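## Task

Find the black stapler on one of the desks and place it inside the tote next to the door so that no part sticks out past the tote's rim. The robot must not tip over or finish leaning, or the task fails. The stapler has to stay in the tote without the robot holding it there.

## Robot and tools

ROBOT. A simulated Hello Robot Stretch 3 with one arm. It has a two-wheel base 0.33 m long and 0.34 m wide, a lift that slides up a mast, and a telescoping arm that reaches out to the robot's RIGHT. The base cannot move sideways, so the gripper is moved forward or back by driving. Turning in place pivots about a point midway between the wheels, 0.05 m behind the front edge. With the arm in and the wrist folded, turning sweeps a 0.28 m radius; an unfolded level wrist reaches beyond that. Loose objects may occasionally get nudged by the simulation.

FRAMES. Base frame: origin on the floor between the drive wheels, x forward, y left, z up. hand_pose is reported in it, at the point where closed fingertips meet. Odometry frame is the base frame at scene start; heading is positive to the left, -3.142 to 3.142.

execute_actions. Argument "actions": a list of actions run in order (an empty list just returns the current state and images). Each action may have "robot", "steps" (integer 1 to 450 control steps, 30 per second, default 1) and "until". {"steps": n} alone waits. "robot" is one command, a list of up to 8 commands run one after another, or {"stop": true}, which brakes everything and clears the queue. A command holds any of:
- "base": exactly one key. {"translate_m": d} is a straight drive offset in metres from where the base is when the command starts, positive forward, |d| at most 1. {"rotate_rad": d} is an in-place turn offset in radians, positive counter-clockwise seen from above, |d| at most 3.2.
- "joints": absolute targets by name, each a single number; unnamed joints keep their previous target. lift_m 0 to 1.1 (arm height); arm_m 0 to 0.52 (extension); wrist_yaw_rad -1.345 to 4.42 (0 along the arm, positive toward the front, 3.0 folded over the base); wrist_pitch_rad -1.57 to 0.451 (0 level, negative tips fingers down); wrist_roll_rad -2.911 to 2.911 (0 fingers side by side); gripper_m -0.089 to 0.179 (larger is wider; real fingertip gap is 0.007 smaller near closed, 0.025 smaller wide open, zero below 0.007); head_pan_rad -3.953 to 1.73 (0 forward, positive left, -1.57 faces along the arm); head_tilt_rad -1.53 to 0.419 (negative looks down).
- "contact_limits": {"arm_m": effort percent 1 to 100} sets how hard the arm may push before stopping; lower is gentler, too low stops immediately.
In a list, {"pause_s": s} waits up to 15 s. Motions in one command begin together and keep going through later actions. A new command takes over at once and discards the rest of an older queue. A queued command starts only after the previous one ended "done" (for base and gripper, "off_target" is also accepted); otherwise the rest is dropped.
"until" (needs "steps") ends an action early. {"robot": {"status": "ended"}} waits until nothing is moving and no queue runs. Fields such as lift_m, lift_m_goal, lift_m_status, base_status, refusals, queue, queue_left can be tested with [op, value], op one of "=", "!=", "<", "<=", ">", ">=", or a status word. {"any": {"status": "ended"}} fires when any one motion or the queue finishes. Any invalid value rejects the whole call with nothing run.

zoom_image: "camera" is head_camera, nav_camera or wrist_camera; "region" is [x0, y0, x1, y1] pixels of that camera's last image, origin top-left, at most 504 by 504. head_camera and nav_camera move with head pan and tilt; wrist_camera rides on the gripper.

finished_scene: "scene" is the current scene's number. The result reports success and gives the following task.

RESULTS. Each result is a snapshot plus one image per camera. base_status shows progress in brackets (moved so far of goal). joint_goals, joint_status (moving, done, off_target, contact_stop, time_out, stopped, not_commanded, torque_fault), measured_speeds, refusals count, queue state and queue_left. "refused:", "dropped:" and "replaced:" lines explain rejected or cut-off goals (counting from 0). robot.on_its_own appears when the robot changed a goal itself, a joint is slack or powered off, an effort is abnormal at rest, or base_tilt drifts 3 degrees or more from its start. lidar_m: 12 distances in 30-degree sectors, first straight ahead, counter-clockwise (4th left, 7th behind, 10th right), plane 0.17 m high, sees table legs not tops. wrist_depth_mm and head_depth_mm: 7 by 7 grids of median depths. motor_effort in percent, peak in brackets, with fixed biases. base_odometry counts wheel turns, so slips look like travel.

GRIPPER. Close to a value below the object's width to grip (lower squeezes harder; too hard and a stall guard eases off, letting items slip). Release by opening at least 0.02 beyond the touch value. Neither reading nor "done" proves a grasp; check the cameras.

SPEED AND SAFETY. The base is fast (0.30 m/s, 1.9 rad/s) only with lift_m under 0.30, arm_m under 0.03 and wrist_yaw_rad over 2.54; otherwise 0.10 m/s and 0.63 rad/s. Fold or unfold the wrist only with lift_m 0.32 to 0.95, wrist_pitch_rad -0.4 and roll near 0; once folded, lift may go to 0.25. With wrist_yaw_rad below -0.4 keep pitch at -0.5 or lower. The arm or lift halts and goes slack on firm contact (contact_stop); do not push again. Pushing on something solid with the gripper above about 0.45 m, driving while holding or hooking something fixed, or snagging furniture (worst when reversing) can tip the robot. If tilting, reverse the last move in small steps, free the gripper, and lower lift_m to about 0.2 if still tipped. Wrist servos can overheat and go limp for 10 s (torque_fault). Avoid drops, slams and hard hits.

Each tool is called after "Call:" by a JSON object that holds its "op" and its "data".

## Session

Call:
{"op": "execute_actions", "data": {"actions": []}}

Scene clock: 0.00 s.
robot.base_odometry: x=+0.000 y=+0.000 heading=+0.000 (m, m, rad; robot's odometry frame)
robot.turned_by_wheels: +0.000 (rad since the last result)
robot.turned_by_imu: +0.000 (rad since the last result)
robot.base_tilt: forward=+0.5 right=-0.1 (deg)
robot.lidar_m: 0.98 1.00 1.26 1.77 1.81 0.81 0.75 0.76 0.96 1.67 1.61 1.07
robot.head_depth_mm: 938 946 953 961 969 978 989 / 930 937 940 953 965 967 975 / 921 930 942 943 954 958 969 / 914 917 931 931 941 958 958 / 908 912 920 929 931 942 951 / 895 906 910 922 924 932 942 / 875 879 887 914 922 931 937
robot.base_status: not_commanded
robot.joint_positions: lift_m=+0.564 arm_m=-0.002 wrist_yaw_rad=+2.826 wrist_pitch_rad=-0.405 wrist_roll_rad=-0.001 gripper_m=+0.037 head_pan_rad=+0.001 head_tilt_rad=-0.001
robot.joint_goals: lift_m=+0.564 arm_m=-0.002 wrist_yaw_rad=+2.826 wrist_pitch_rad=-0.405 wrist_roll_rad=-0.001 gripper_m=+0.037 head_pan_rad=+0.001 head_tilt_rad=-0.001
robot.joint_status: lift_m=not_commanded arm_m=not_commanded wrist_yaw_rad=not_commanded wrist_pitch_rad=not_commanded wrist_roll_rad=not_commanded gripper_m=not_commanded head_pan_rad=not_commanded head_tilt_rad=not_commanded
robot.measured_speeds: translate_m=+0.000 rotate_rad=+0.000 lift_m=+0.000 arm_m=+0.000 wrist_yaw_rad=+0.000 wrist_pitch_rad=+0.000 wrist_roll_rad=+0.000 head_pan_rad=+0.000 head_tilt_rad=+0.000
robot: refusals=0 queue=idle queue_left=0
robot.motor_effort: left_wheel=+1 right_wheel=-1 lift_m=+19 arm_m=-2 wrist_yaw_rad=+0 wrist_pitch_rad=+6 wrist_roll_rad=+0 gripper_m=+0 head_pan_rad=-1 head_tilt_rad=+2 (%)
robot.hand_pose: x=+0.0489 y=+0.0724 z=+0.5801 quat_wxyz=(+0.250, +0.706, +0.032, +0.662) (m; robot's base frame)
robot.wrist_depth_mm: - - - - - 949 744 / - - - - - 970 756 / - - - - - - 813 / - - - - - - 807 / 933 - - - - - 838 / 809 - 843 813 861 848 826 / 707 - 705 723 714 706 726
pictures: head_camera (sideways: a quarter turn clockwise sets it upright), nav_camera (sideways: a quarter turn counterclockwise sets it upright), wrist_camera
Images, in order (width x height): head_camera 896x504, nav_camera 672x504, wrist_camera 644x364.

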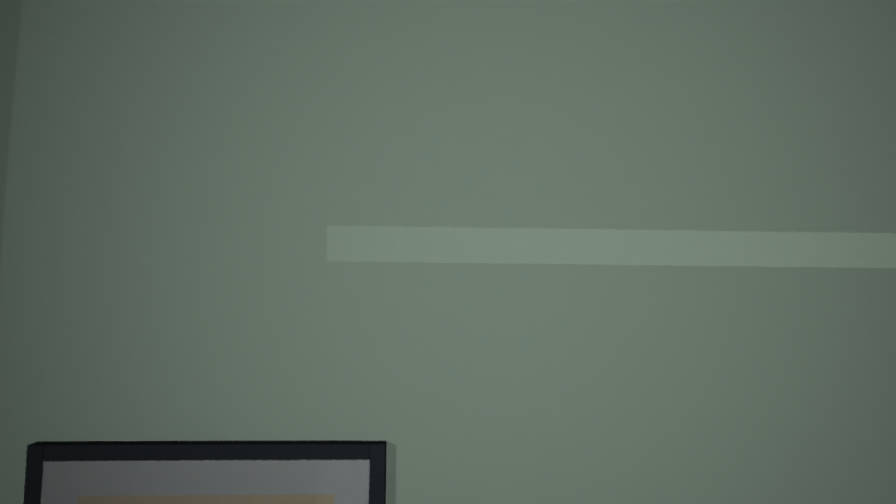

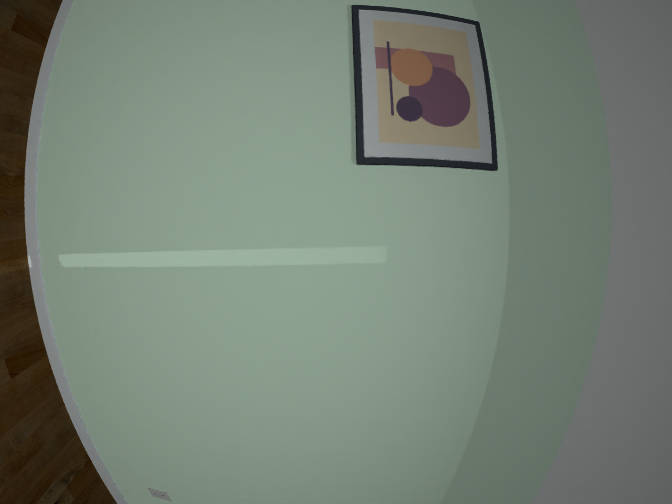

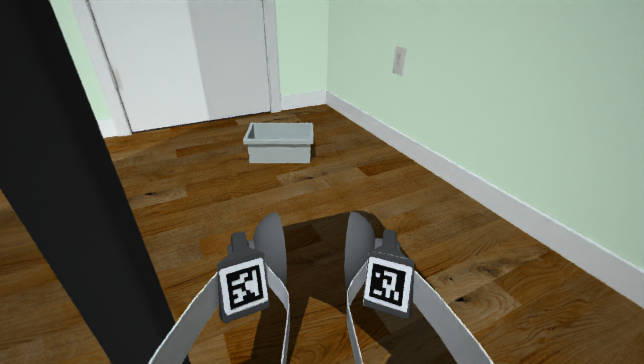

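Call:
{"op": "execute_actions", "data": {"actions": [{"robot":{"joints":{"head_pan_rad":-2.4,"head_tilt_rad":-0.5,"lift_m":0.27,"wrist_yaw_rad":3.0}},"steps":450,"until":{"robot":{"head_pan_rad_status":"done"}}}]}}

Call:
{"op": "execute_actions", "data": {"actions": [{"robot":{"joints":{"head_pan_rad":-3.6}},"steps":450,"until":{"robot":{"status":"ended"}}}]}}

Scene clock: 2.23 s.
robot.base_odometry: x=+0.000 y=+0.000 heading=+0.000 (m, m, rad; robot's odometry frame)
robot.turned_by_wheels: +0.000 (rad since the last result)
robot.turned_by_imu: +0.000 (rad since the last result)
robot.base_tilt: forward=+0.5 right=-0.1 (deg)
robot.lidar_m: 0.99 1.00 1.26 1.77 1.81 0.81 0.75 0.75 0.95 1.67 1.60 1.06
robot.head_depth_mm: 654 700 755 822 896 987 1101 / 694 748 811 885 975 1085 1220 / 739 804 875 963 1071 1203 1273 / 794 861 949 1060 1174 1348 1301 / 856 940 1034 1169 1321 1476 1314 / 928 1019 1133 1297 1499 1572 1311 / 1011 1131 1282 1466 1735 1566 1322
robot.base_status: not_commanded
robot.joint_positions: lift_m=+0.401 arm_m=-0.002 wrist_yaw_rad=+2.998 wrist_pitch_rad=-0.405 wrist_roll_rad=-0.001 gripper_m=+0.037 head_pan_rad=-2.393 head_tilt_rad=-0.494
robot.joint_goals: lift_m=+0.270 arm_m=-0.002 wrist_yaw_rad=+3.000 wrist_pitch_rad=-0.405 wrist_roll_rad=-0.001 gripper_m=+0.037 head_pan_rad=-2.400 head_tilt_rad=-0.500
robot.joint_status: lift_m=moving arm_m=not_commanded wrist_yaw_rad=moving wrist_pitch_rad=not_commanded wrist_roll_rad=not_commanded gripper_m=not_commanded head_pan_rad=done head_tilt_rad=done
robot.measured_speeds: translate_m=+0.000 rotate_rad=+0.000 lift_m=-0.110 arm_m=+0.000 wrist_yaw_rad=+0.000 wrist_pitch_rad=+0.000 wrist_roll_rad=+0.000 head_pan_rad=+0.000 head_tilt_rad=+0.000
robot: refusals=0 queue=running queue_left=0
robot.motor_effort: left_wheel=+1(1) right_wheel=-1(0) lift_m=+16(19) arm_m=-2(2) wrist_yaw_rad=+2(3) wrist_pitch_rad=+6(6) wrist_roll_rad=+0(0) gripper_m=+1(0) head_pan_rad=-3(29) head_tilt_rad=-3(27) (%)
robot.hand_pose: x=+0.0110 y=+0.0812 z=+0.4166 quat_wxyz=(+0.192, +0.700, +0.093, +0.681) (m; robot's base frame)
robot.wrist_depth_mm: - - - - - - 831 / - - - - - - 850 / - - - - - - 858 / 944 932 931 948 945 - 897 / 750 748 - 778 800 772 777 / 621 626 - 636 667 636 650 / 541 537 549 543 551 552 557
pictures: head_camera (sideways: a quarter turn clockwise sets it upright), nav_camera (sideways: a quarter turn counterclockwise sets it upright), wrist_camera
camera_calibration (this result's frames):
head_camera: T_world_to_cam=[[0.376701, 0.358593, -0.854112, 1.13102], [0.699462, -0.71462, 0.00846509, -0.00646777], [-0.60733, -0.600607, -0.52002, 0.639874], [0, 0, 0, 1]] pos_world=[-0.0329166, -0.0258838, 1.29882]
nav_camera: T_world_to_cam=[[-0.342156, -0.275917, 0.89822, -1.12659], [-0.667531, 0.744139, -0.0256946, 0.0888143], [-0.661311, -0.608381, -0.438795, 0.530282], [0, 0, 0, 1]] pos_world=[0.0244983, -0.0543213, 1.24689]
wrist_camera: T_world_to_cam=[[0.984205, -0.175787, 0.0209472, -0.0100588], [-0.0758196, -0.525484, -0.847419, 0.429658], [0.159972, 0.832446, -0.530512, 0.317637], [0, 0, 0, 1]] pos_world=[-0.00833667, -0.0404052, 0.532821]
Images, in order (width x height): head_camera 896x504, nav_camera 672x504, wrist_camera 644x364.

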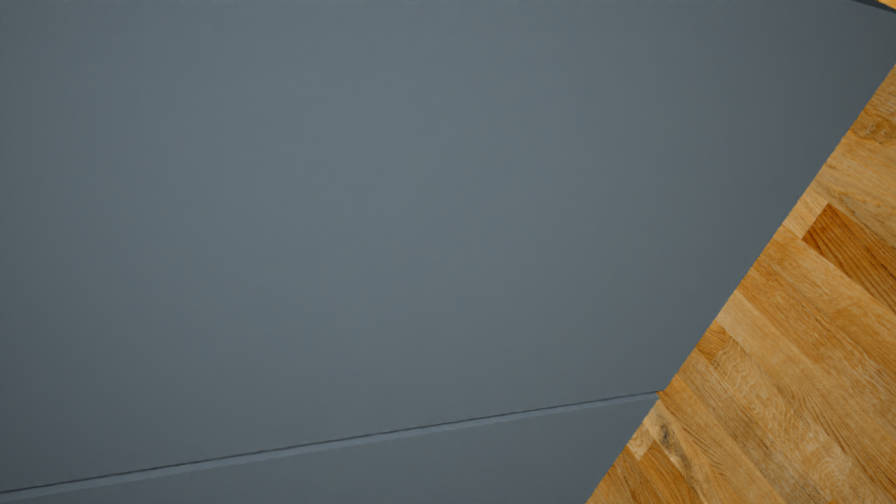

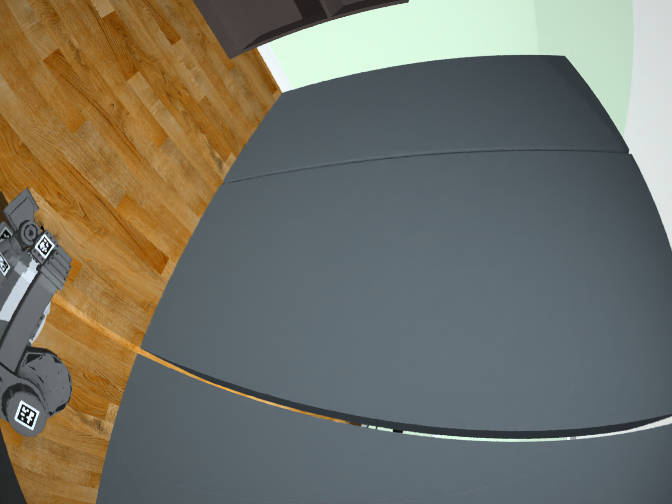

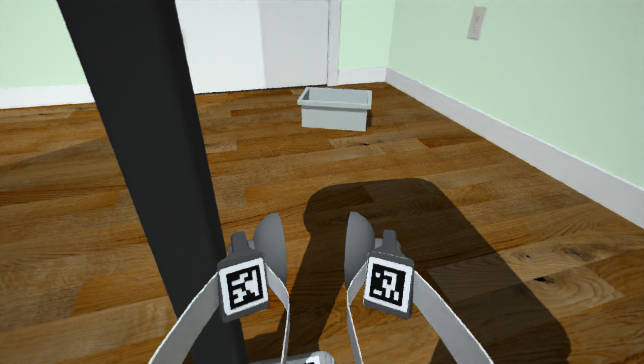

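Scene clock: 3.87 s.
robot.base_odometry: x=+0.000 y=+0.000 heading=+0.000 (m, m, rad; robot's odometry frame)
robot.turned_by_wheels: +0.000 (rad since the last result)
robot.turned_by_imu: +0.000 (rad since the last result)
robot.base_tilt: forward=+0.5 right=-0.1 (deg)
robot.lidar_m: 0.99 1.00 1.26 1.78 1.81 0.81 0.75 0.76 0.96 1.67 1.60 1.07
robot.head_depth_mm: 866 959 2174 2328 1912 1544 1302 / 815 896 994 1117 1287 1461 1306 / 772 839 924 1034 1167 1336 1303 / 727 791 870 959 1081 1224 1301 / 691 745 818 892 996 1119 1253 / 657 712 770 844 929 1036 1170 / 629 674 726 790 871 960 1080
robot.base_status: not_commanded
robot.joint_positions: lift_m=+0.270 arm_m=-0.002 wrist_yaw_rad=+2.998 wrist_pitch_rad=-0.405 wrist_roll_rad=-0.001 gripper_m=+0.037 head_pan_rad=-3.593 head_tilt_rad=-0.494
robot.joint_goals: lift_m=+0.270 arm_m=-0.002 wrist_yaw_rad=+3.000 wrist_pitch_rad=-0.405 wrist_roll_rad=-0.001 gripper_m=+0.037 head_pan_rad=-3.600 head_tilt_rad=-0.500
robot.joint_status: lift_m=done arm_m=not_commanded wrist_yaw_rad=done wrist_pitch_rad=not_commanded wrist_roll_rad=not_commanded gripper_m=not_commanded head_pan_rad=done head_tilt_rad=done
robot.measured_speeds: translate_m=+0.000 rotate_rad=+0.000 lift_m=+0.000 arm_m=+0.000 wrist_yaw_rad=+0.000 wrist_pitch_rad=+0.000 wrist_roll_rad=+0.000 head_pan_rad=+0.000 head_tilt_rad=+0.000
robot: refusals=0 queue=done queue_left=0
robot.motor_effort: left_wheel=+1(1) right_wheel=+0(1) lift_m=+17(17) arm_m=-1(1) wrist_yaw_rad=+2(2) wrist_pitch_rad=+6(6) wrist_roll_rad=+0(1) gripper_m=+0(1) head_pan_rad=-3(29) head_tilt_rad=-2(3) (%)
robot.hand_pose: x=+0.0110 y=+0.0812 z=+0.2857 quat_wxyz=(+0.192, +0.700, +0.093, +0.681) (m; robot's base frame)
robot.wrist_depth_mm: - - - - - - 843 / - - - - - - 861 / 962 - 951 - - - 866 / 719 700 711 718 739 736 744 / 569 577 - 598 599 587 582 / 474 476 - 493 502 487 491 / 421 - - - 412 415 415
pictures: head_camera (sideways: a quarter turn clockwise sets it upright), nav_camera (sideways: a quarter turn counterclockwise sets it upright), wrist_camera
camera_calibration (this result's frames):
head_camera: T_world_to_cam=[[0.470842, -0.221225, -0.85403, 1.13033], [-0.412609, -0.910869, 0.00846918, 0.000310564], [-0.779783, 0.348393, -0.520155, 0.641101], [0, 0, 0, 1]] pos_world=[-0.032162, 0.026986, 1.29881]
nav_camera: T_world_to_cam=[[-0.381274, 0.218988, 0.898151, -1.12626], [0.451694, 0.891803, -0.0256918, 0.0819834], [-0.806599, 0.395894, -0.438937, 0.531353], [0, 0, 0, 1]] pos_world=[-0.0378554, -0.036835, 1.24689]
wrist_camera: T_world_to_cam=[[0.984238, -0.175606, 0.0209565, -0.00729581], [-0.0757601, -0.525733, -0.847269, 0.318704], [0.159803, 0.832326, -0.53075, 0.248312], [0, 0, 0, 1]] pos_world=[-0.00835512, -0.0404048, 0.401973]
Images, in order (width x height): head_camera 896x504, nav_camera 672x504, wrist_camera 644x364.

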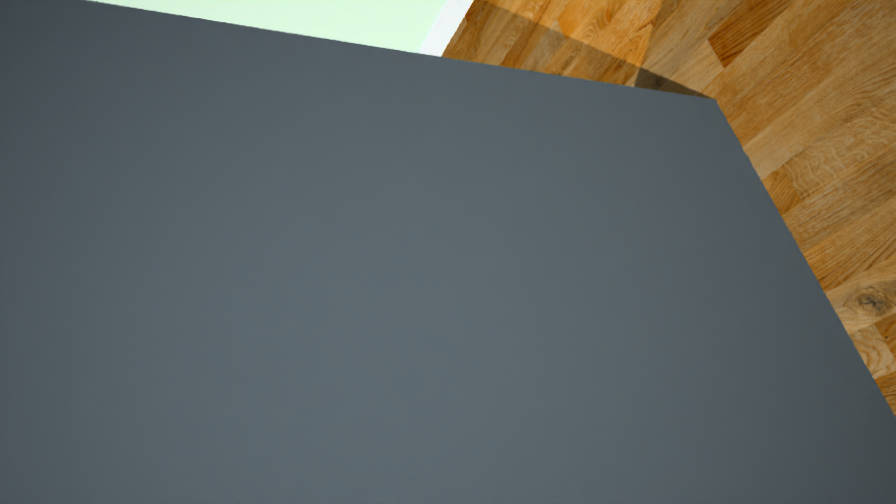

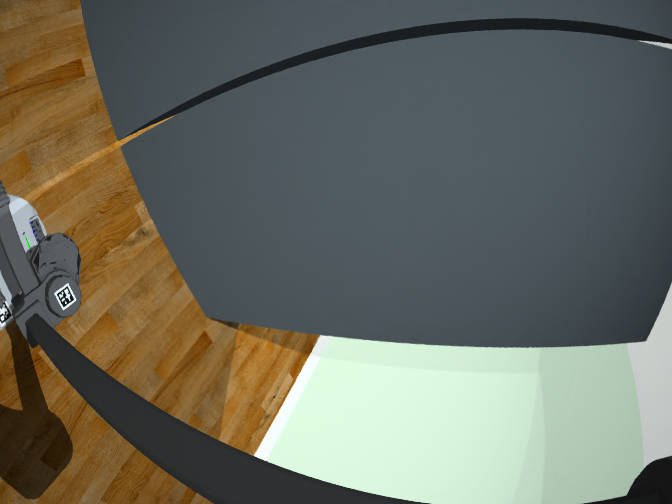

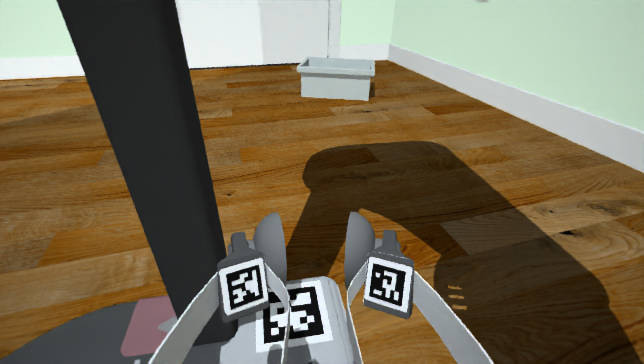

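Partition ends near (-0.82, 0.73).

Call:
{"op": "execute_actions", "data": {"actions": [{"robot":[{"base":{"rotate_rad":2.07},"joints":{"head_pan_rad":0.7}},{"base":{"translate_m":1}},{"base":{"translate_m":0.36}},{"base":{"rotate_rad":1.18}},{"base":{"translate_m":0.55}}],"steps":450,"until":{"robot":{"status":"ended"}}},{"steps":300,"until":{"robot":{"status":"ended"}}}]}}

Scene clock: 20.23 s.
robot.base_odometry: x=-1.198 y=+1.135 heading=-3.033 (m, m, rad; robot's odometry frame)
robot.turned_by_wheels: +3.250 (rad since the last result)
robot.turned_by_imu: +3.174 (rad since the last result)
robot.base_tilt: forward=+0.6 right=-0.1 (deg)
robot.lidar_m: 1.80 2.38 0.47 0.45 0.46 2.11 2.02 0.76 0.54 0.52 0.53 0.71
robot.head_depth_mm: 2520 2634 2805 2490 1917 1554 1305 / 2637 2804 3041 2495 1913 1537 1306 / 2849 3054 3210 2516 1925 1546 1306 / 3056 3252 3406 2508 1918 1555 1310 / 3314 3650 3603 2466 1909 1555 1311 / 3496 3844 3603 2528 1917 1551 1315 / 3297 3429 3346 2517 1916 1563 1322
robot.base_status: done (translate_m +0.5500 of +0.5500)
robot.joint_positions: lift_m=+0.270 arm_m=-0.002 wrist_yaw_rad=+2.999 wrist_pitch_rad=-0.405 wrist_roll_rad=-0.001 gripper_m=+0.037 head_pan_rad=+0.693 head_tilt_rad=-0.495
robot.joint_goals: lift_m=+0.270 arm_m=-0.002 wrist_yaw_rad=+3.000 wrist_pitch_rad=-0.405 wrist_roll_rad=-0.001 gripper_m=+0.037 head_pan_rad=+0.700 head_tilt_rad=-0.500
robot.joint_status: lift_m=done arm_m=not_commanded wrist_yaw_rad=done wrist_pitch_rad=not_commanded wrist_roll_rad=not_commanded gripper_m=not_commanded head_pan_rad=done head_tilt_rad=done
robot.measured_speeds: translate_m=+0.000 rotate_rad=+0.000 lift_m=+0.000 arm_m=+0.000 wrist_yaw_rad=+0.000 wrist_pitch_rad=+0.000 wrist_roll_rad=+0.000 head_pan_rad=+0.000 head_tilt_rad=+0.000
robot: refusals=0 queue=done queue_left=0
robot.motor_effort: left_wheel=-1(6) right_wheel=+2(11) lift_m=+17(17) arm_m=-2(3) wrist_yaw_rad=+1(2) wrist_pitch_rad=+6(6) wrist_roll_rad=+1(0) gripper_m=-1(0) head_pan_rad=+2(28) head_tilt_rad=-3(3) (%)
robot.hand_pose: x=+0.0108 y=+0.0812 z=+0.2856 quat_wxyz=(+0.191, +0.700, +0.093, +0.681) (m; robot's base frame)
robot.wrist_depth_mm: 378 - 417 440 - - - / 419 - 449 482 - - - / 877 - 489 520 - - - / 688 499 540 575 736 737 734 / 571 541 - 590 591 584 583 / 474 474 - 493 504 488 492 / 427 - - - 415 415 416
pictures: head_camera (sideways: a quarter turn clockwise sets it upright), nav_camera (sideways: a quarter turn counterclockwise sets it upright), wrist_camera
camera_calibration (this result's frames):
head_camera: T_world_to_cam=[[-0.396837, -0.337631, -0.853537, 1.13498], [-0.658516, 0.752519, 0.00849366, 0.00177874], [0.639435, 0.565438, -0.520963, 0.633495], [0, 0, 0, 1]] pos_world=[0.0464967, 0.0236656, 1.29876]
nav_camera: T_world_to_cam=[[0.357773, 0.257042, 0.897735, -1.13022], [0.624974, -0.780223, -0.0256751, 0.0809046], [0.693834, 0.570247, -0.439787, 0.523307], [0, 0, 0, 1]] pos_world=[-0.0092872, 0.0552239, 1.24686]
wrist_camera: T_world_to_cam=[[0.984389, -0.174752, 0.0209602, -0.00717834], [-0.0753217, -0.525908, -0.8472, 0.318632], [0.159073, 0.832396, -0.530861, 0.248375], [0, 0, 0, 1]] pos_world=[-0.00844352, -0.0404296, 0.401949]
Images, in order (width x height): head_camera 896x504, nav_camera 672x504, wrist_camera 644x364.

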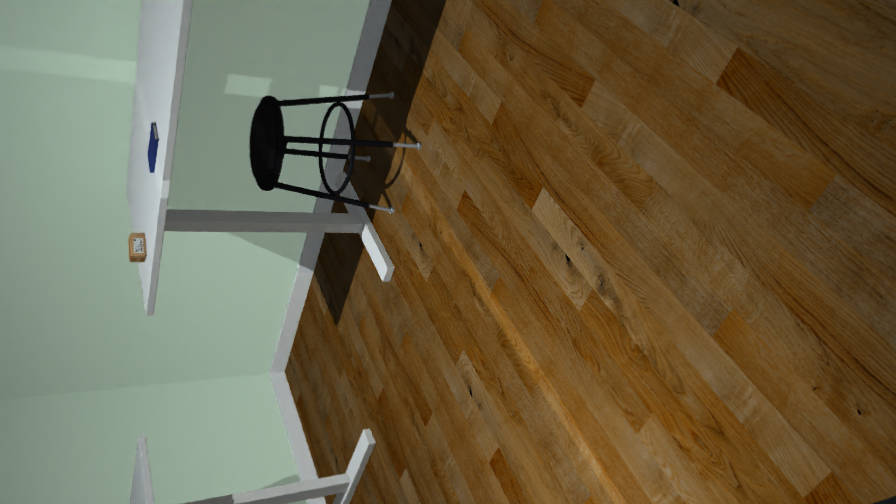

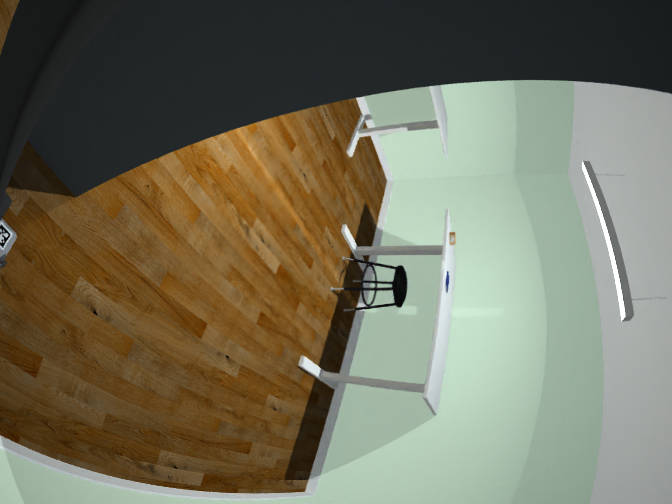

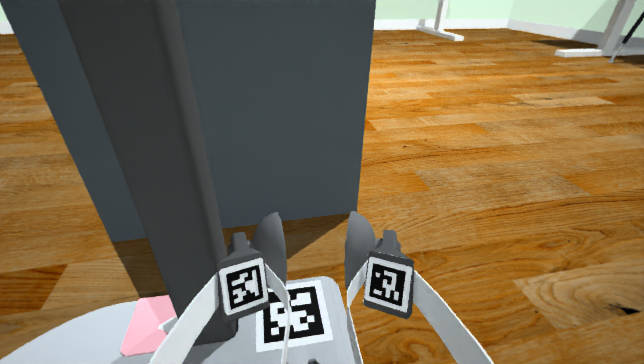

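Call:
{"op": "execute_actions", "data": {"actions": [{"robot":[{"base":{"translate_m":0.55},"joints":{"head_pan_rad":0.15}},{"base":{"rotate_rad":1.35}},{"base":{"translate_m":1}}],"steps":450,"until":{"robot":{"status":"ended"}}}]}}

Scene clock: 31.13 s.
robot.base_odometry: x=-1.857 y=+0.082 heading=-1.684 (m, m, rad; robot's odometry frame)
robot.turned_by_wheels: +1.350 (rad since the last result)
robot.turned_by_imu: +1.318 (rad since the last result)
robot.base_tilt: forward=+0.5 right=-0.1 (deg)
robot.lidar_m: 2.04 1.46 0.74 0.76 0.92 0.78 1.46 1.46 1.69 1.55 1.38 1.75
robot.head_depth_mm: 2001 1946 2387 2340 1907 1558 1315 / 1986 1966 2369 2464 1904 1550 1313 / 1976 1923 2359 2482 1909 1550 1307 / 1950 1964 2333 2448 1915 1548 1311 / 1940 1983 2324 2451 1915 1555 1308 / 1919 2003 2290 2346 1912 1557 1306 / 1922 2009 2257 2373 1927 1545 1313
robot.base_status: done (translate_m +1.0000 of +1.0000)
robot.joint_positions: lift_m=+0.270 arm_m=-0.002 wrist_yaw_rad=+2.999 wrist_pitch_rad=-0.405 wrist_roll_rad=-0.001 gripper_m=+0.037 head_pan_rad=+0.157 head_tilt_rad=-0.495
robot.joint_goals: lift_m=+0.270 arm_m=-0.002 wrist_yaw_rad=+3.000 wrist_pitch_rad=-0.405 wrist_roll_rad=-0.001 gripper_m=+0.037 head_pan_rad=+0.150 head_tilt_rad=-0.500
robot.joint_status: lift_m=done arm_m=not_commanded wrist_yaw_rad=done wrist_pitch_rad=not_commanded wrist_roll_rad=not_commanded gripper_m=not_commanded head_pan_rad=done head_tilt_rad=done
robot.measured_speeds: translate_m=+0.000 rotate_rad=+0.000 lift_m=+0.000 arm_m=+0.000 wrist_yaw_rad=+0.000 wrist_pitch_rad=+0.000 wrist_roll_rad=+0.000 head_pan_rad=+0.000 head_tilt_rad=+0.000
robot: refusals=0 queue=done queue_left=0
robot.motor_effort: left_wheel=-1(6) right_wheel=+1(9) lift_m=+17(17) arm_m=-2(3) wrist_yaw_rad=+1(1) wrist_pitch_rad=+6(6) wrist_roll_rad=+0(0) gripper_m=+0(0) head_pan_rad=-3(27) head_tilt_rad=-2(2) (%)
robot.hand_pose: x=+0.0108 y=+0.0812 z=+0.2856 quat_wxyz=(+0.191, +0.700, +0.093, +0.681) (m; robot's base frame)
robot.wrist_depth_mm: 776 - 959 834 - - - / 835 - - 886 - - - / 767 - 791 798 889 - - / 601 640 701 740 745 728 747 / 567 568 - 585 586 588 592 / 473 476 - 499 509 488 493 / 419 - - - 412 418 423
pictures: head_camera (sideways: a quarter turn clockwise sets it upright), nav_camera (sideways: a quarter turn counterclockwise sets it upright), wrist_camera
camera_calibration (this result's frames):
head_camera: T_world_to_cam=[[-0.513784, -0.08761, -0.853435, 1.13557], [-0.181789, 0.983301, 0.00849872, -0.0011359], [0.838439, 0.159511, -0.52113, 0.632499], [0, 0, 0, 1]] pos_world=[0.0529168, -0.000286964, 1.29875]
nav_camera: T_world_to_cam=[[0.439046, 0.0382782, 0.897649, -1.13061], [0.138799, -0.989988, -0.0256717, 0.0838658], [0.887679, 0.135864, -0.439963, 0.522353], [0, 0, 0, 1]] pos_world=[0.0210665, 0.0553349, 1.24686]
wrist_camera: T_world_to_cam=[[0.984395, -0.174719, 0.0209612, -0.00717615], [-0.0753082, -0.525937, -0.847183, 0.318614], [0.159043, 0.832384, -0.530888, 0.248395], [0, 0, 0, 1]] pos_world=[-0.00844693, -0.0404424, 0.401945]
Images, in order (width x height): head_camera 896x504, nav_camera 672x504, wrist_camera 644x364.

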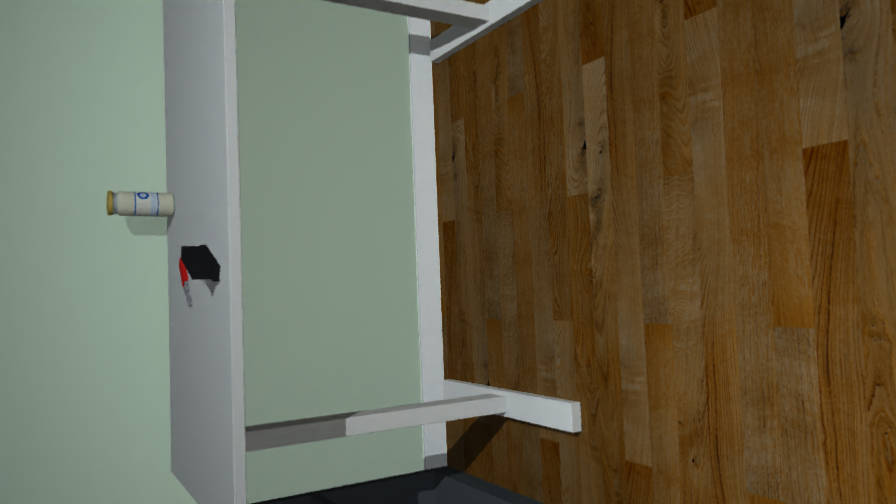

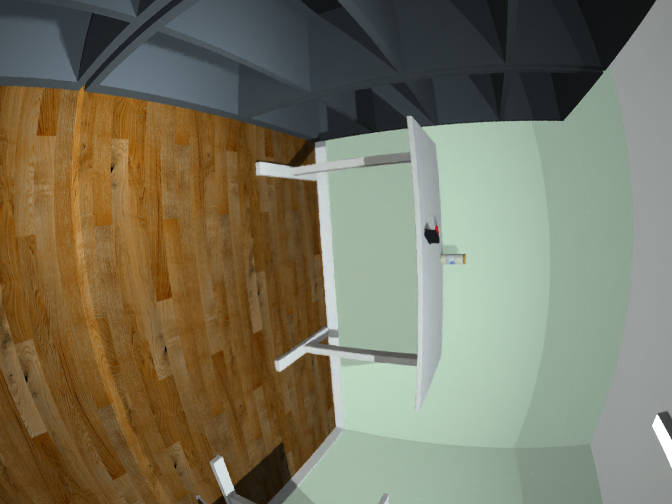

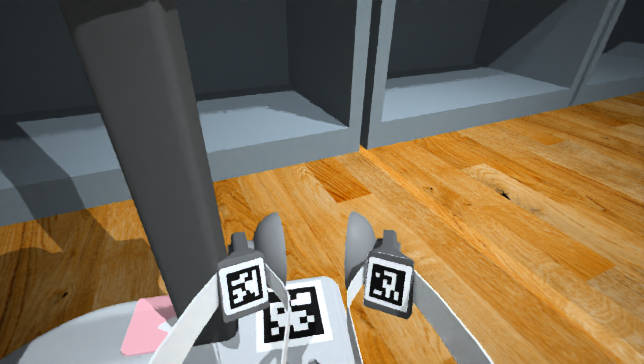

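Call:
{"op": "execute_actions", "data": {"actions": [{"robot":[{"base":{"rotate_rad":0.42},"joints":{"head_pan_rad":-1.57}},{"base":{"translate_m":1}},{"base":{"rotate_rad":1.1}},{"joints":{"lift_m":1.03,"gripper_m":0.15}}],"steps":450,"until":{"robot":{"lift_m":[">",0.35]}}},{"robot":{"joints":{"wrist_yaw_rad":0}},"steps":450,"until":{"robot":{"status":"ended"}}}]}}

Scene clock: 47.57 s.
robot.base_odometry: x=-1.555 y=-0.872 heading=-0.164 (m, m, rad; robot's odometry frame)
robot.turned_by_wheels: +1.520 (rad since the last result)
robot.turned_by_imu: +1.483 (rad since the last result)
robot.base_tilt: forward=+0.5 right=-0.1 (deg)
robot.lidar_m: 0.61 0.93 0.70 1.52 2.44 2.14 1.67 2.09 1.35 1.32 0.89 0.58
robot.head_depth_mm: 1252 1354 972 756 - - - / 1217 1320 973 - - - - / 1186 1245 979 - - - - / 1163 1249 976 691 1706 1516 1312 / 1129 1224 979 678 1659 1563 1309 / 1103 1188 979 678 1591 1567 1298 / 1074 1161 978 678 1544 1514 1253
robot.base_status: done (rotate_rad +1.0999 of +1.1000)
robot.joint_positions: lift_m=+1.030 arm_m=-0.002 wrist_yaw_rad=+0.002 wrist_pitch_rad=-0.405 wrist_roll_rad=-0.001 gripper_m=+0.150 head_pan_rad=-1.563 head_tilt_rad=-0.495
robot.joint_goals: lift_m=+1.030 arm_m=-0.002 wrist_yaw_rad=+0.000 wrist_pitch_rad=-0.405 wrist_roll_rad=-0.001 gripper_m=+0.150 head_pan_rad=-1.570 head_tilt_rad=-0.500
robot.joint_status: lift_m=done arm_m=not_commanded wrist_yaw_rad=done wrist_pitch_rad=not_commanded wrist_roll_rad=not_commanded gripper_m=done head_pan_rad=done head_tilt_rad=done
robot.measured_speeds: translate_m=+0.000 rotate_rad=+0.000 lift_m=+0.000 arm_m=+0.000 wrist_yaw_rad=+0.000 wrist_pitch_rad=+0.000 wrist_roll_rad=+0.000 head_pan_rad=+0.000 head_tilt_rad=+0.000
robot: refusals=0 queue=done queue_left=0
robot.motor_effort: left_wheel=-1(6) right_wheel=+2(10) lift_m=+21(21) arm_m=-2(3) wrist_yaw_rad=-2(3) wrist_pitch_rad=+6(7) wrist_roll_rad=+1(1) gripper_m=+1(83) head_pan_rad=-4(29) head_tilt_rad=-2(2) (%)
robot.hand_pose: x=-0.0212 y=-0.3685 z=+1.0454 quat_wxyz=(+0.693, +0.143, -0.692, -0.142) (m; robot's base frame)
robot.wrist_depth_mm: 776 849 945 - - - - / 743 742 763 781 797 818 838 / 498 508 509 512 524 528 583 / 376 369 382 402 445 - - / 306 327 - - - - - / - - - - - - - / - - - - - - -
pictures: head_camera (sideways: a quarter turn clockwise sets it upright), nav_camera (sideways: a quarter turn counterclockwise sets it upright), wrist_camera
camera_calibration (this result's frames):
head_camera: T_world_to_cam=[[-0.0101506, 0.521109, -0.85343, 1.13249], [0.999406, 0.0333862, 0.00849897, -0.00834154], [0.0329217, -0.852837, -0.521139, 0.637423], [0, 0, 0, 1]] pos_world=[-0.00115304, -0.0462524, 1.29875]
nav_camera: T_world_to_cam=[[-0.027506, -0.439861, 0.897644, -1.12776], [-0.999619, 0.0101205, -0.0256715, 0.0908099], [0.00220726, -0.898009, -0.439972, 0.527766], [0, 0, 0, 1]] pos_world=[0.0585904, -0.0230365, 1.24686]
wrist_camera: T_world_to_cam=[[-0.999271, 0.0318965, 0.0209625, -0.0360751], [-0.000810773, 0.53135, -0.847152, 1.11453], [-0.0381596, -0.846552, -0.530937, 0.408279], [0, 0, 0, 1]] pos_world=[-0.0195654, -0.245426, 1.1617]
Images, in order (width x height): head_camera 896x504, nav_camera 672x504, wrist_camera 644x364.

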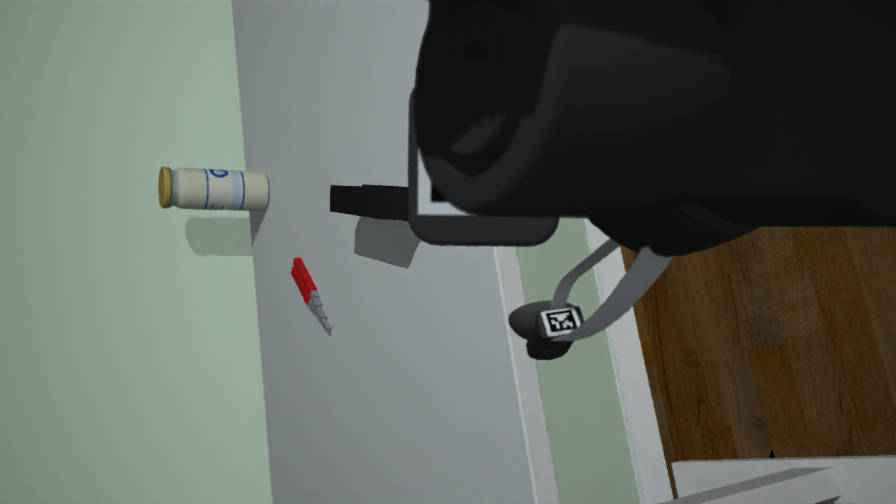

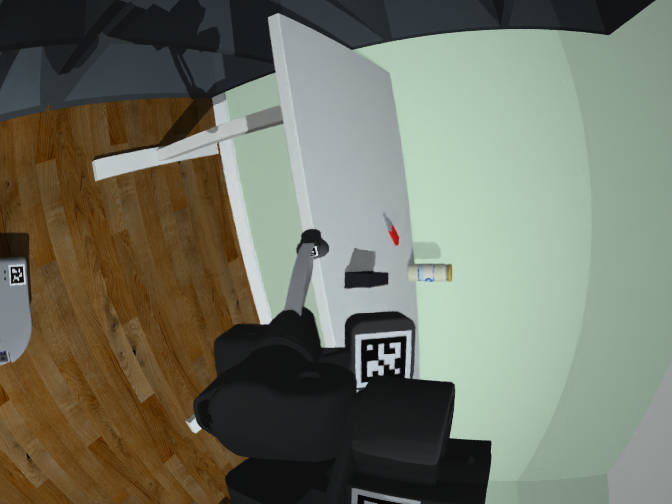

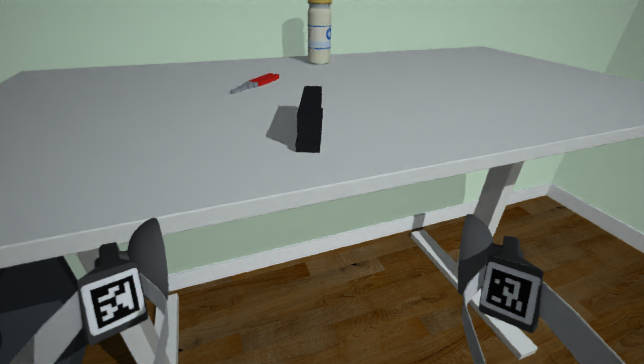

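Call:
{"op": "execute_actions", "data": {"actions": [{"robot":[{"joints":{"lift_m":1.1,"wrist_pitch_rad":-0.9,"arm_m":0.42}}],"steps":450,"until":{"robot":{"status":"ended"}}}]}}

Scene clock: 52.07 s.
robot.base_odometry: x=-1.555 y=-0.872 heading=-0.164 (m, m, rad; robot's odometry frame)
robot.turned_by_wheels: +0.000 (rad since the last result)
robot.turned_by_imu: -0.001 (rad since the last result)
robot.base_tilt: forward=+0.6 right=-0.1 (deg)
robot.lidar_m: 0.61 0.93 0.70 1.52 2.44 2.14 1.67 2.10 1.35 1.32 0.89 0.58
robot.head_depth_mm: 1283 1360 971 737 1856 1558 1300 / - 1350 976 703 1794 1538 1309 / - - 867 675 1746 1553 1308 / 1156 1250 977 677 1715 1557 1306 / 1127 1224 977 678 1650 1558 1323 / 1100 1191 976 677 1592 1547 1313 / 1074 1155 982 679 1543 1513 1250
robot.base_status: done (rotate_rad +1.0999 of +1.1000)
robot.joint_positions: lift_m=+1.100 arm_m=+0.420 wrist_yaw_rad=+0.000 wrist_pitch_rad=-0.905 wrist_roll_rad=-0.001 gripper_m=+0.150 head_pan_rad=-1.563 head_tilt_rad=-0.495
robot.joint_goals: lift_m=+1.100 arm_m=+0.420 wrist_yaw_rad=+0.000 wrist_pitch_rad=-0.900 wrist_roll_rad=-0.001 gripper_m=+0.150 head_pan_rad=-1.570 head_tilt_rad=-0.500
robot.joint_status: lift_m=done arm_m=done wrist_yaw_rad=done wrist_pitch_rad=done wrist_roll_rad=not_commanded gripper_m=done head_pan_rad=done head_tilt_rad=done
robot.measured_speeds: translate_m=+0.000 rotate_rad=+0.000 lift_m=+0.000 arm_m=+0.000 wrist_yaw_rad=+0.000 wrist_pitch_rad=+0.000 wrist_roll_rad=+0.000 head_pan_rad=+0.000 head_tilt_rad=+0.000
robot: refusals=0 queue=done queue_left=0
robot.motor_effort: left_wheel=+0(1) right_wheel=+2(2) lift_m=+21(21) arm_m=+6(6) wrist_yaw_rad=+0(3) wrist_pitch_rad=+2(7) wrist_roll_rad=+0(0) gripper_m=+0(0) head_pan_rad=-3(2) head_tilt_rad=-2(2) (%)
robot.hand_pose: x=-0.0216 y=-0.7038 z=+1.0221 quat_wxyz=(+0.636, +0.310, -0.635, -0.309) (m; robot's base frame)
robot.wrist_depth_mm: 334 335 343 350 359 359 367 / 303 306 309 313 319 323 328 / 273 276 278 272 285 288 293 / 247 251 251 202 259 261 265 / 228 233 232 186 237 245 242 / 212 - 216 168 219 - 226 / - 195 199 196 204 204 210
pictures: head_camera (sideways: a quarter turn clockwise sets it upright), nav_camera (sideways: a quarter turn counterclockwise sets it upright), wrist_camera
camera_calibration (this result's frames):
head_camera: T_world_to_cam=[[-0.0101502, 0.521109, -0.85343, 1.13249], [0.999406, 0.0333854, 0.00849897, -0.00834154], [0.032921, -0.852837, -0.521139, 0.637423], [0, 0, 0, 1]] pos_world=[-0.00115307, -0.0462524, 1.29875]
nav_camera: T_world_to_cam=[[-0.0275063, -0.439861, 0.897644, -1.12776], [-0.999619, 0.0101214, -0.0256715, 0.0908099], [0.00220651, -0.898009, -0.439972, 0.527766], [0, 0, 0, 1]] pos_world=[0.0585904, -0.0230365, 1.24686]
wrist_camera: T_world_to_cam=[[-0.99921, 0.019687, 0.034517, -0.0477622], [0.000303247, 0.872396, -0.488799, 1.14676], [-0.0397355, -0.488403, -0.871713, 0.712442], [0, 0, 0, 1]] pos_world=[-0.019763, -0.651526, 1.18323]
Images, in order (width x height): head_camera 896x504, nav_camera 672x504, wrist_camera 644x364.

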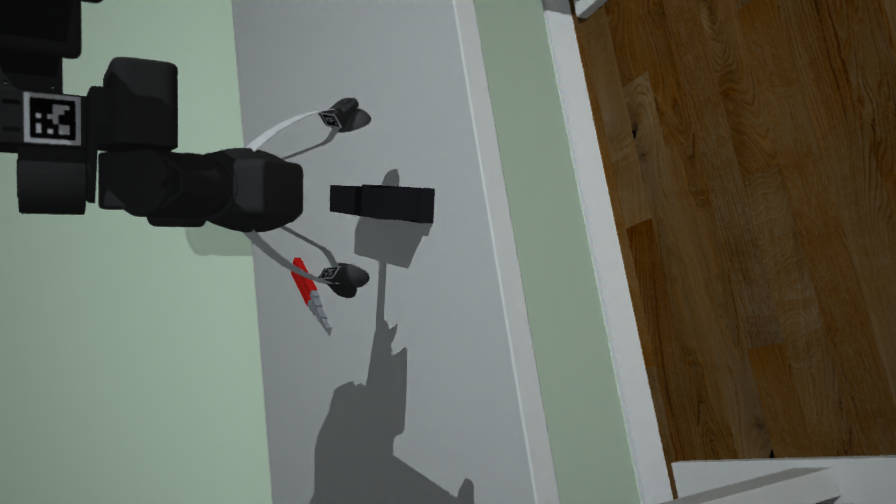

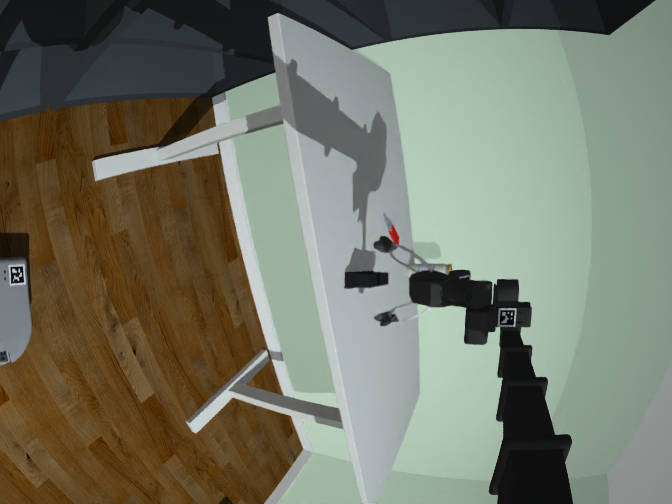

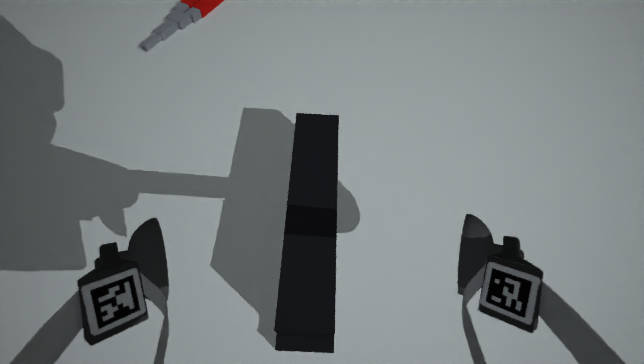

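Call:
{"op": "execute_actions", "data": {"actions": [{"robot":[{"joints":{"lift_m":1.066,"arm_m":0.435}},{"joints":{"gripper_m":-0.03}},{"joints":{"lift_m":1.1}},{"joints":{"arm_m":0.38}}],"steps":450,"until":{"robot":{"status":"ended"}}}]}}

Scene clock: 57.77 s.
robot.base_odometry: x=-1.555 y=-0.872 heading=-0.164 (m, m, rad; robot's odometry frame)
robot.turned_by_wheels: +0.000 (rad since the last result)
robot.turned_by_imu: -0.001 (rad since the last result)
robot.base_tilt: forward=+0.5 right=-0.1 (deg)
robot.lidar_m: 0.61 0.93 0.69 1.52 2.44 2.14 1.67 2.10 1.35 1.32 0.89 0.58
robot.head_depth_mm: 1289 1358 968 739 1856 1559 1302 / - 1336 980 705 1801 1554 1303 / - - 688 647 1759 1561 1312 / 1158 1244 976 677 1712 1558 1305 / 1130 1226 972 678 1647 1557 1318 / 1096 1194 977 677 1598 1563 1317 / 1076 1160 987 676 1525 1506 1255
robot.base_status: done (rotate_rad +1.0999 of +1.1000)
robot.joint_positions: lift_m=+1.100 arm_m=+0.380 wrist_yaw_rad=+0.000 wrist_pitch_rad=-0.922 wrist_roll_rad=-0.001 gripper_m=-0.026 head_pan_rad=-1.563 head_tilt_rad=-0.495
robot.joint_goals: lift_m=+1.100 arm_m=+0.380 wrist_yaw_rad=+0.000 wrist_pitch_rad=-0.900 wrist_roll_rad=-0.001 gripper_m=-0.027 head_pan_rad=-1.570 head_tilt_rad=-0.500
robot.joint_status: lift_m=done arm_m=done wrist_yaw_rad=done wrist_pitch_rad=done wrist_roll_rad=not_commanded gripper_m=done head_pan_rad=done head_tilt_rad=done
robot.measured_speeds: translate_m=+0.000 rotate_rad=+0.000 lift_m=+0.000 arm_m=+0.000 wrist_yaw_rad=+0.000 wrist_pitch_rad=+0.000 wrist_roll_rad=+0.000 head_pan_rad=+0.000 head_tilt_rad=+0.000
robot: refusals=0 queue=done queue_left=0
robot.motor_effort: left_wheel=-1(1) right_wheel=+2(2) lift_m=+22(24) arm_m=-8(9) wrist_yaw_rad=+0(0) wrist_pitch_rad=+10(10) wrist_roll_rad=+1(0) gripper_m=-20(95) head_pan_rad=-2(3) head_tilt_rad=-2(2) (%)
robot.hand_pose: x=-0.0216 y=-0.6610 z=+1.0198 quat_wxyz=(+0.634, +0.315, -0.633, -0.315) (m; robot's base frame)
robot.wrist_depth_mm: 326 329 335 340 347 354 356 / 292 297 300 304 308 316 316 / 264 269 273 178 282 285 288 / 244 246 249 161 255 258 262 / 224 227 231 142 235 236 241 / 209 211 215 131 221 220 221 / 195 196 198 121 202 206 -
pictures: head_camera (sideways: a quarter turn clockwise sets it upright), nav_camera (sideways: a quarter turn counterclockwise sets it upright), wrist_camera
camera_calibration (this result's frames):
head_camera: T_world_to_cam=[[-0.0101502, 0.521109, -0.85343, 1.13249], [0.999406, 0.0333855, 0.00849897, -0.00834153], [0.0329211, -0.852837, -0.521139, 0.637423], [0, 0, 0, 1]] pos_world=[-0.00115307, -0.0462524, 1.29875]
nav_camera: T_world_to_cam=[[-0.0275063, -0.439861, 0.897644, -1.12776], [-0.999619, 0.0101212, -0.0256715, 0.0908099], [0.00220662, -0.898009, -0.439972, 0.527766], [0, 0, 0, 1]] pos_world=[0.0585904, -0.0230365, 1.24686]
wrist_camera: T_world_to_cam=[[-0.999212, 0.0189985, 0.0348386, -0.0492908], [0.000203607, 0.880385, -0.474259, 1.09873], [-0.0396815, -0.473879, -0.879696, 0.749023], [0, 0, 0, 1]] pos_world=[-0.0197533, -0.611421, 1.18171]
Images, in order (width x height): head_camera 896x504, nav_camera 672x504, wrist_camera 644x364.

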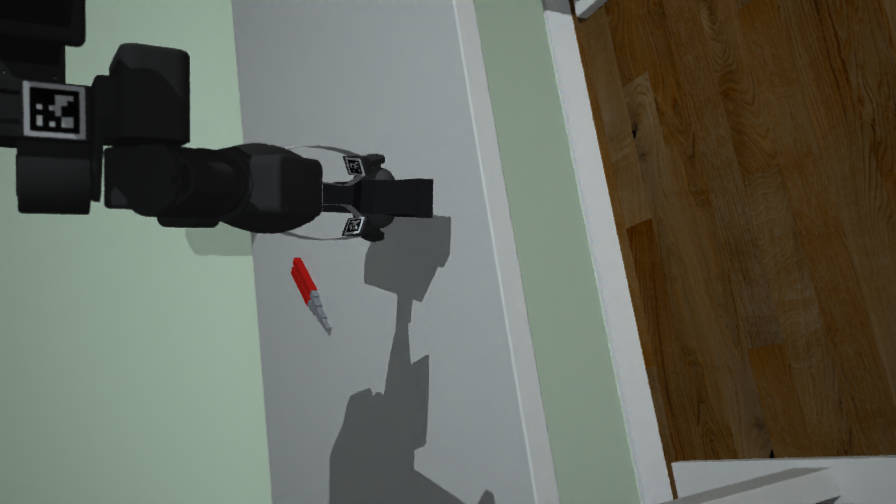

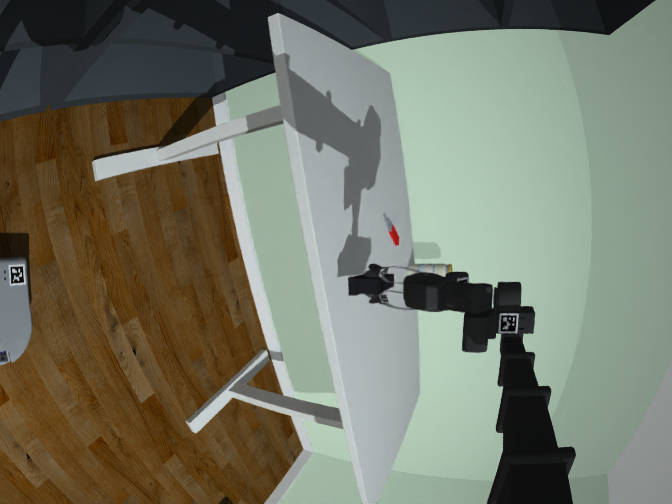

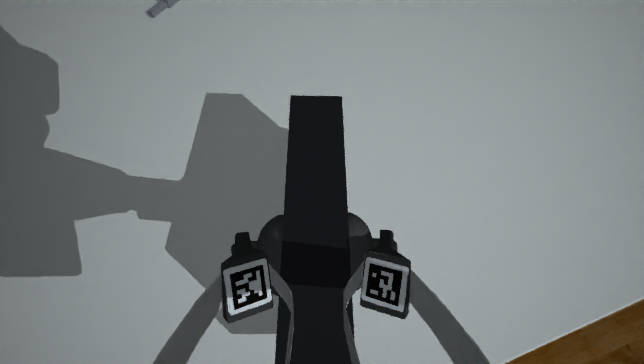

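Call:
{"op": "execute_actions", "data": {"actions": [{"robot":[{"joints":{"arm_m":0}},{"joints":{"lift_m":0.29}}],"steps":450,"until":{"robot":{"lift_m":["<",0.85]}}},{"robot":[{"base":{"rotate_rad":1.9},"joints":{"lift_m":0.29,"wrist_yaw_rad":2.65,"wrist_pitch_rad":-0.4,"head_pan_rad":0}},{"base":{"translate_m":1}},{"base":{"translate_m":0.96}},{"base":{"rotate_rad":-1.5}}],"steps":450,"until":{"robot":{"status":"ended"}}},{"steps":450,"until":{"robot":{"status":"ended"}}}]}}

Scene clock: 82.37 s.
robot.base_odometry: x=-1.877 y=+1.062 heading=+0.236 (m, m, rad; robot's odometry frame)
robot.turned_by_wheels: +0.400 (rad since the last result)
robot.turned_by_imu: +0.395 (rad since the last result)
robot.base_tilt: forward=+0.5 right=-0.1 (deg)
robot.lidar_m: 1.45 0.64 0.50 0.49 0.53 0.77 1.74 1.76 3.01 1.43 0.67 0.73
robot.head_depth_mm: 2217 2392 2653 2526 1893 1554 1301 / 2242 2399 2667 2408 1921 1557 1304 / 2262 2450 2713 2413 1905 1564 1302 / 2282 2503 2719 2497 1925 1553 1300 / 1952 2080 2179 2256 1912 1547 1311 / 1394 1405 1483 1585 1647 1527 1312 / 1117 1139 1163 1198 1225 1265 1254
robot.base_status: done (rotate_rad -1.4999 of -1.5000)
robot.joint_positions: lift_m=+0.290 arm_m=+0.000 wrist_yaw_rad=+2.649 wrist_pitch_rad=-0.445 wrist_roll_rad=-0.001 gripper_m=-0.023 head_pan_rad=-0.007 head_tilt_rad=-0.495
robot.joint_goals: lift_m=+0.290 arm_m=+0.000 wrist_yaw_rad=+2.650 wrist_pitch_rad=-0.400 wrist_roll_rad=-0.001 gripper_m=-0.024 head_pan_rad=+0.000 head_tilt_rad=-0.500
robot.joint_status: lift_m=done arm_m=done wrist_yaw_rad=done wrist_pitch_rad=done wrist_roll_rad=not_commanded gripper_m=done head_pan_rad=done head_tilt_rad=done
robot.measured_speeds: translate_m=+0.000 rotate_rad=+0.000 lift_m=+0.000 arm_m=+0.000 wrist_yaw_rad=+0.000 wrist_pitch_rad=+0.000 wrist_roll_rad=+0.000 head_pan_rad=+0.000 head_tilt_rad=+0.000
robot: refusals=0 queue=done queue_left=0
robot.on_its_own: gripper_m is held at -0.024, not at your -0.030, by its stall guard, which is not easing now
robot.motor_effort: left_wheel=+2(9) right_wheel=-3(9) lift_m=+18(22) arm_m=-8(9) wrist_yaw_rad=+0(6) wrist_pitch_rad=+20(22) wrist_roll_rad=+0(0) gripper_m=-19(20) head_pan_rad=+2(28) head_tilt_rad=-2(2) (%)
robot.hand_pose: x=+0.0831 y=+0.0492 z=+0.2966 quat_wxyz=(+0.320, +0.706, -0.016, +0.631) (m; robot's base frame)
robot.wrist_depth_mm: 392 429 475 541 612 718 834 / 420 462 513 572 681 799 - / 450 492 565 179 750 864 958 / 483 537 605 161 709 712 733 / 520 544 587 141 576 588 587 / - 472 - 131 506 486 497 / - - 417 121 422 425 422
pictures: head_camera (sideways: a quarter turn clockwise sets it upright), nav_camera (sideways: a quarter turn counterclockwise sets it upright), wrist_camera
camera_calibration (this result's frames):
head_camera: T_world_to_cam=[[-0.521289, -0.00261261, -0.853376, 1.13553], [-0.0189283, 0.999785, 0.00850162, -0.00213312], [0.85317, 0.0205848, -0.521226, 0.632533], [0, 0, 0, 1]] pos_world=[0.0522424, -0.0079212, 1.29875]
nav_camera: T_world_to_cam=[[0.439509, -0.033865, 0.897599, -1.13055], [-0.0245787, -0.999368, -0.0256697, 0.0848598], [0.897902, -0.0107797, -0.440064, 0.522422], [0, 0, 0, 1]] pos_world=[0.0298876, 0.0521518, 1.24685]
wrist_camera: T_world_to_cam=[[0.865223, -0.500891, 0.0222873, -0.0586127], [-0.266897, -0.497748, -0.825235, 0.324601], [0.424446, 0.708064, -0.564349, 0.263274], [0, 0, 0, 1]] pos_world=[0.0256022, -0.0542043, 0.417757]
Images, in order (width x height): head_camera 896x504, nav_camera 672x504, wrist_camera 644x364.

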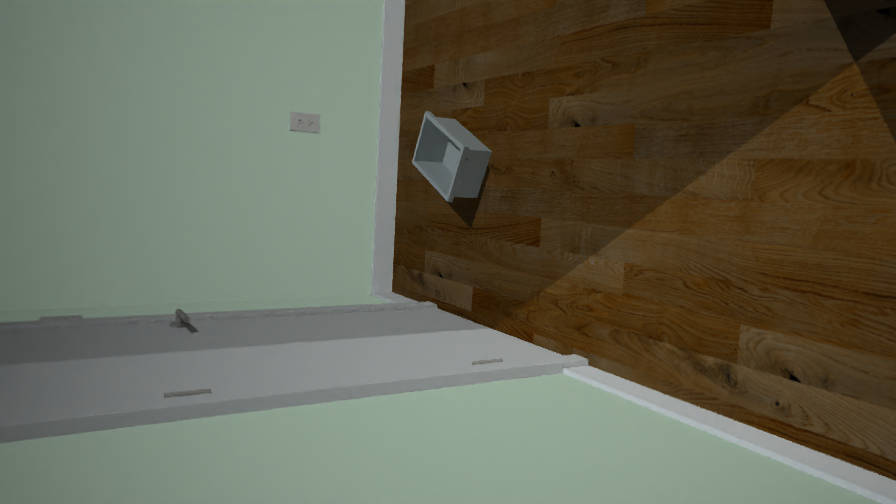

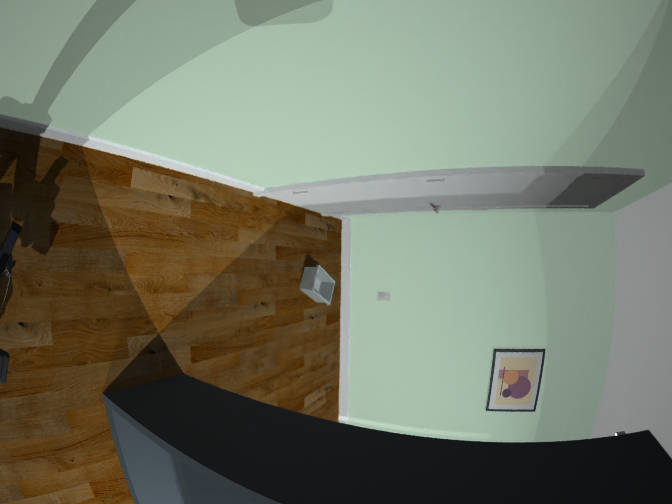

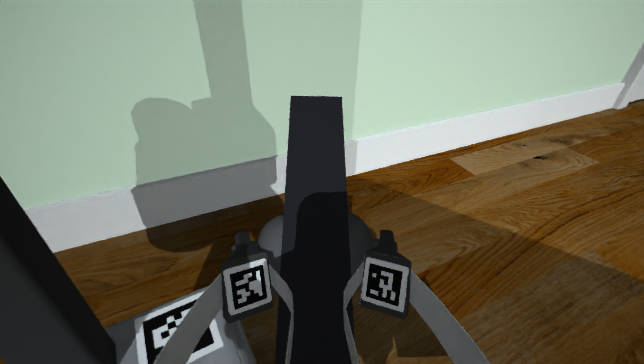

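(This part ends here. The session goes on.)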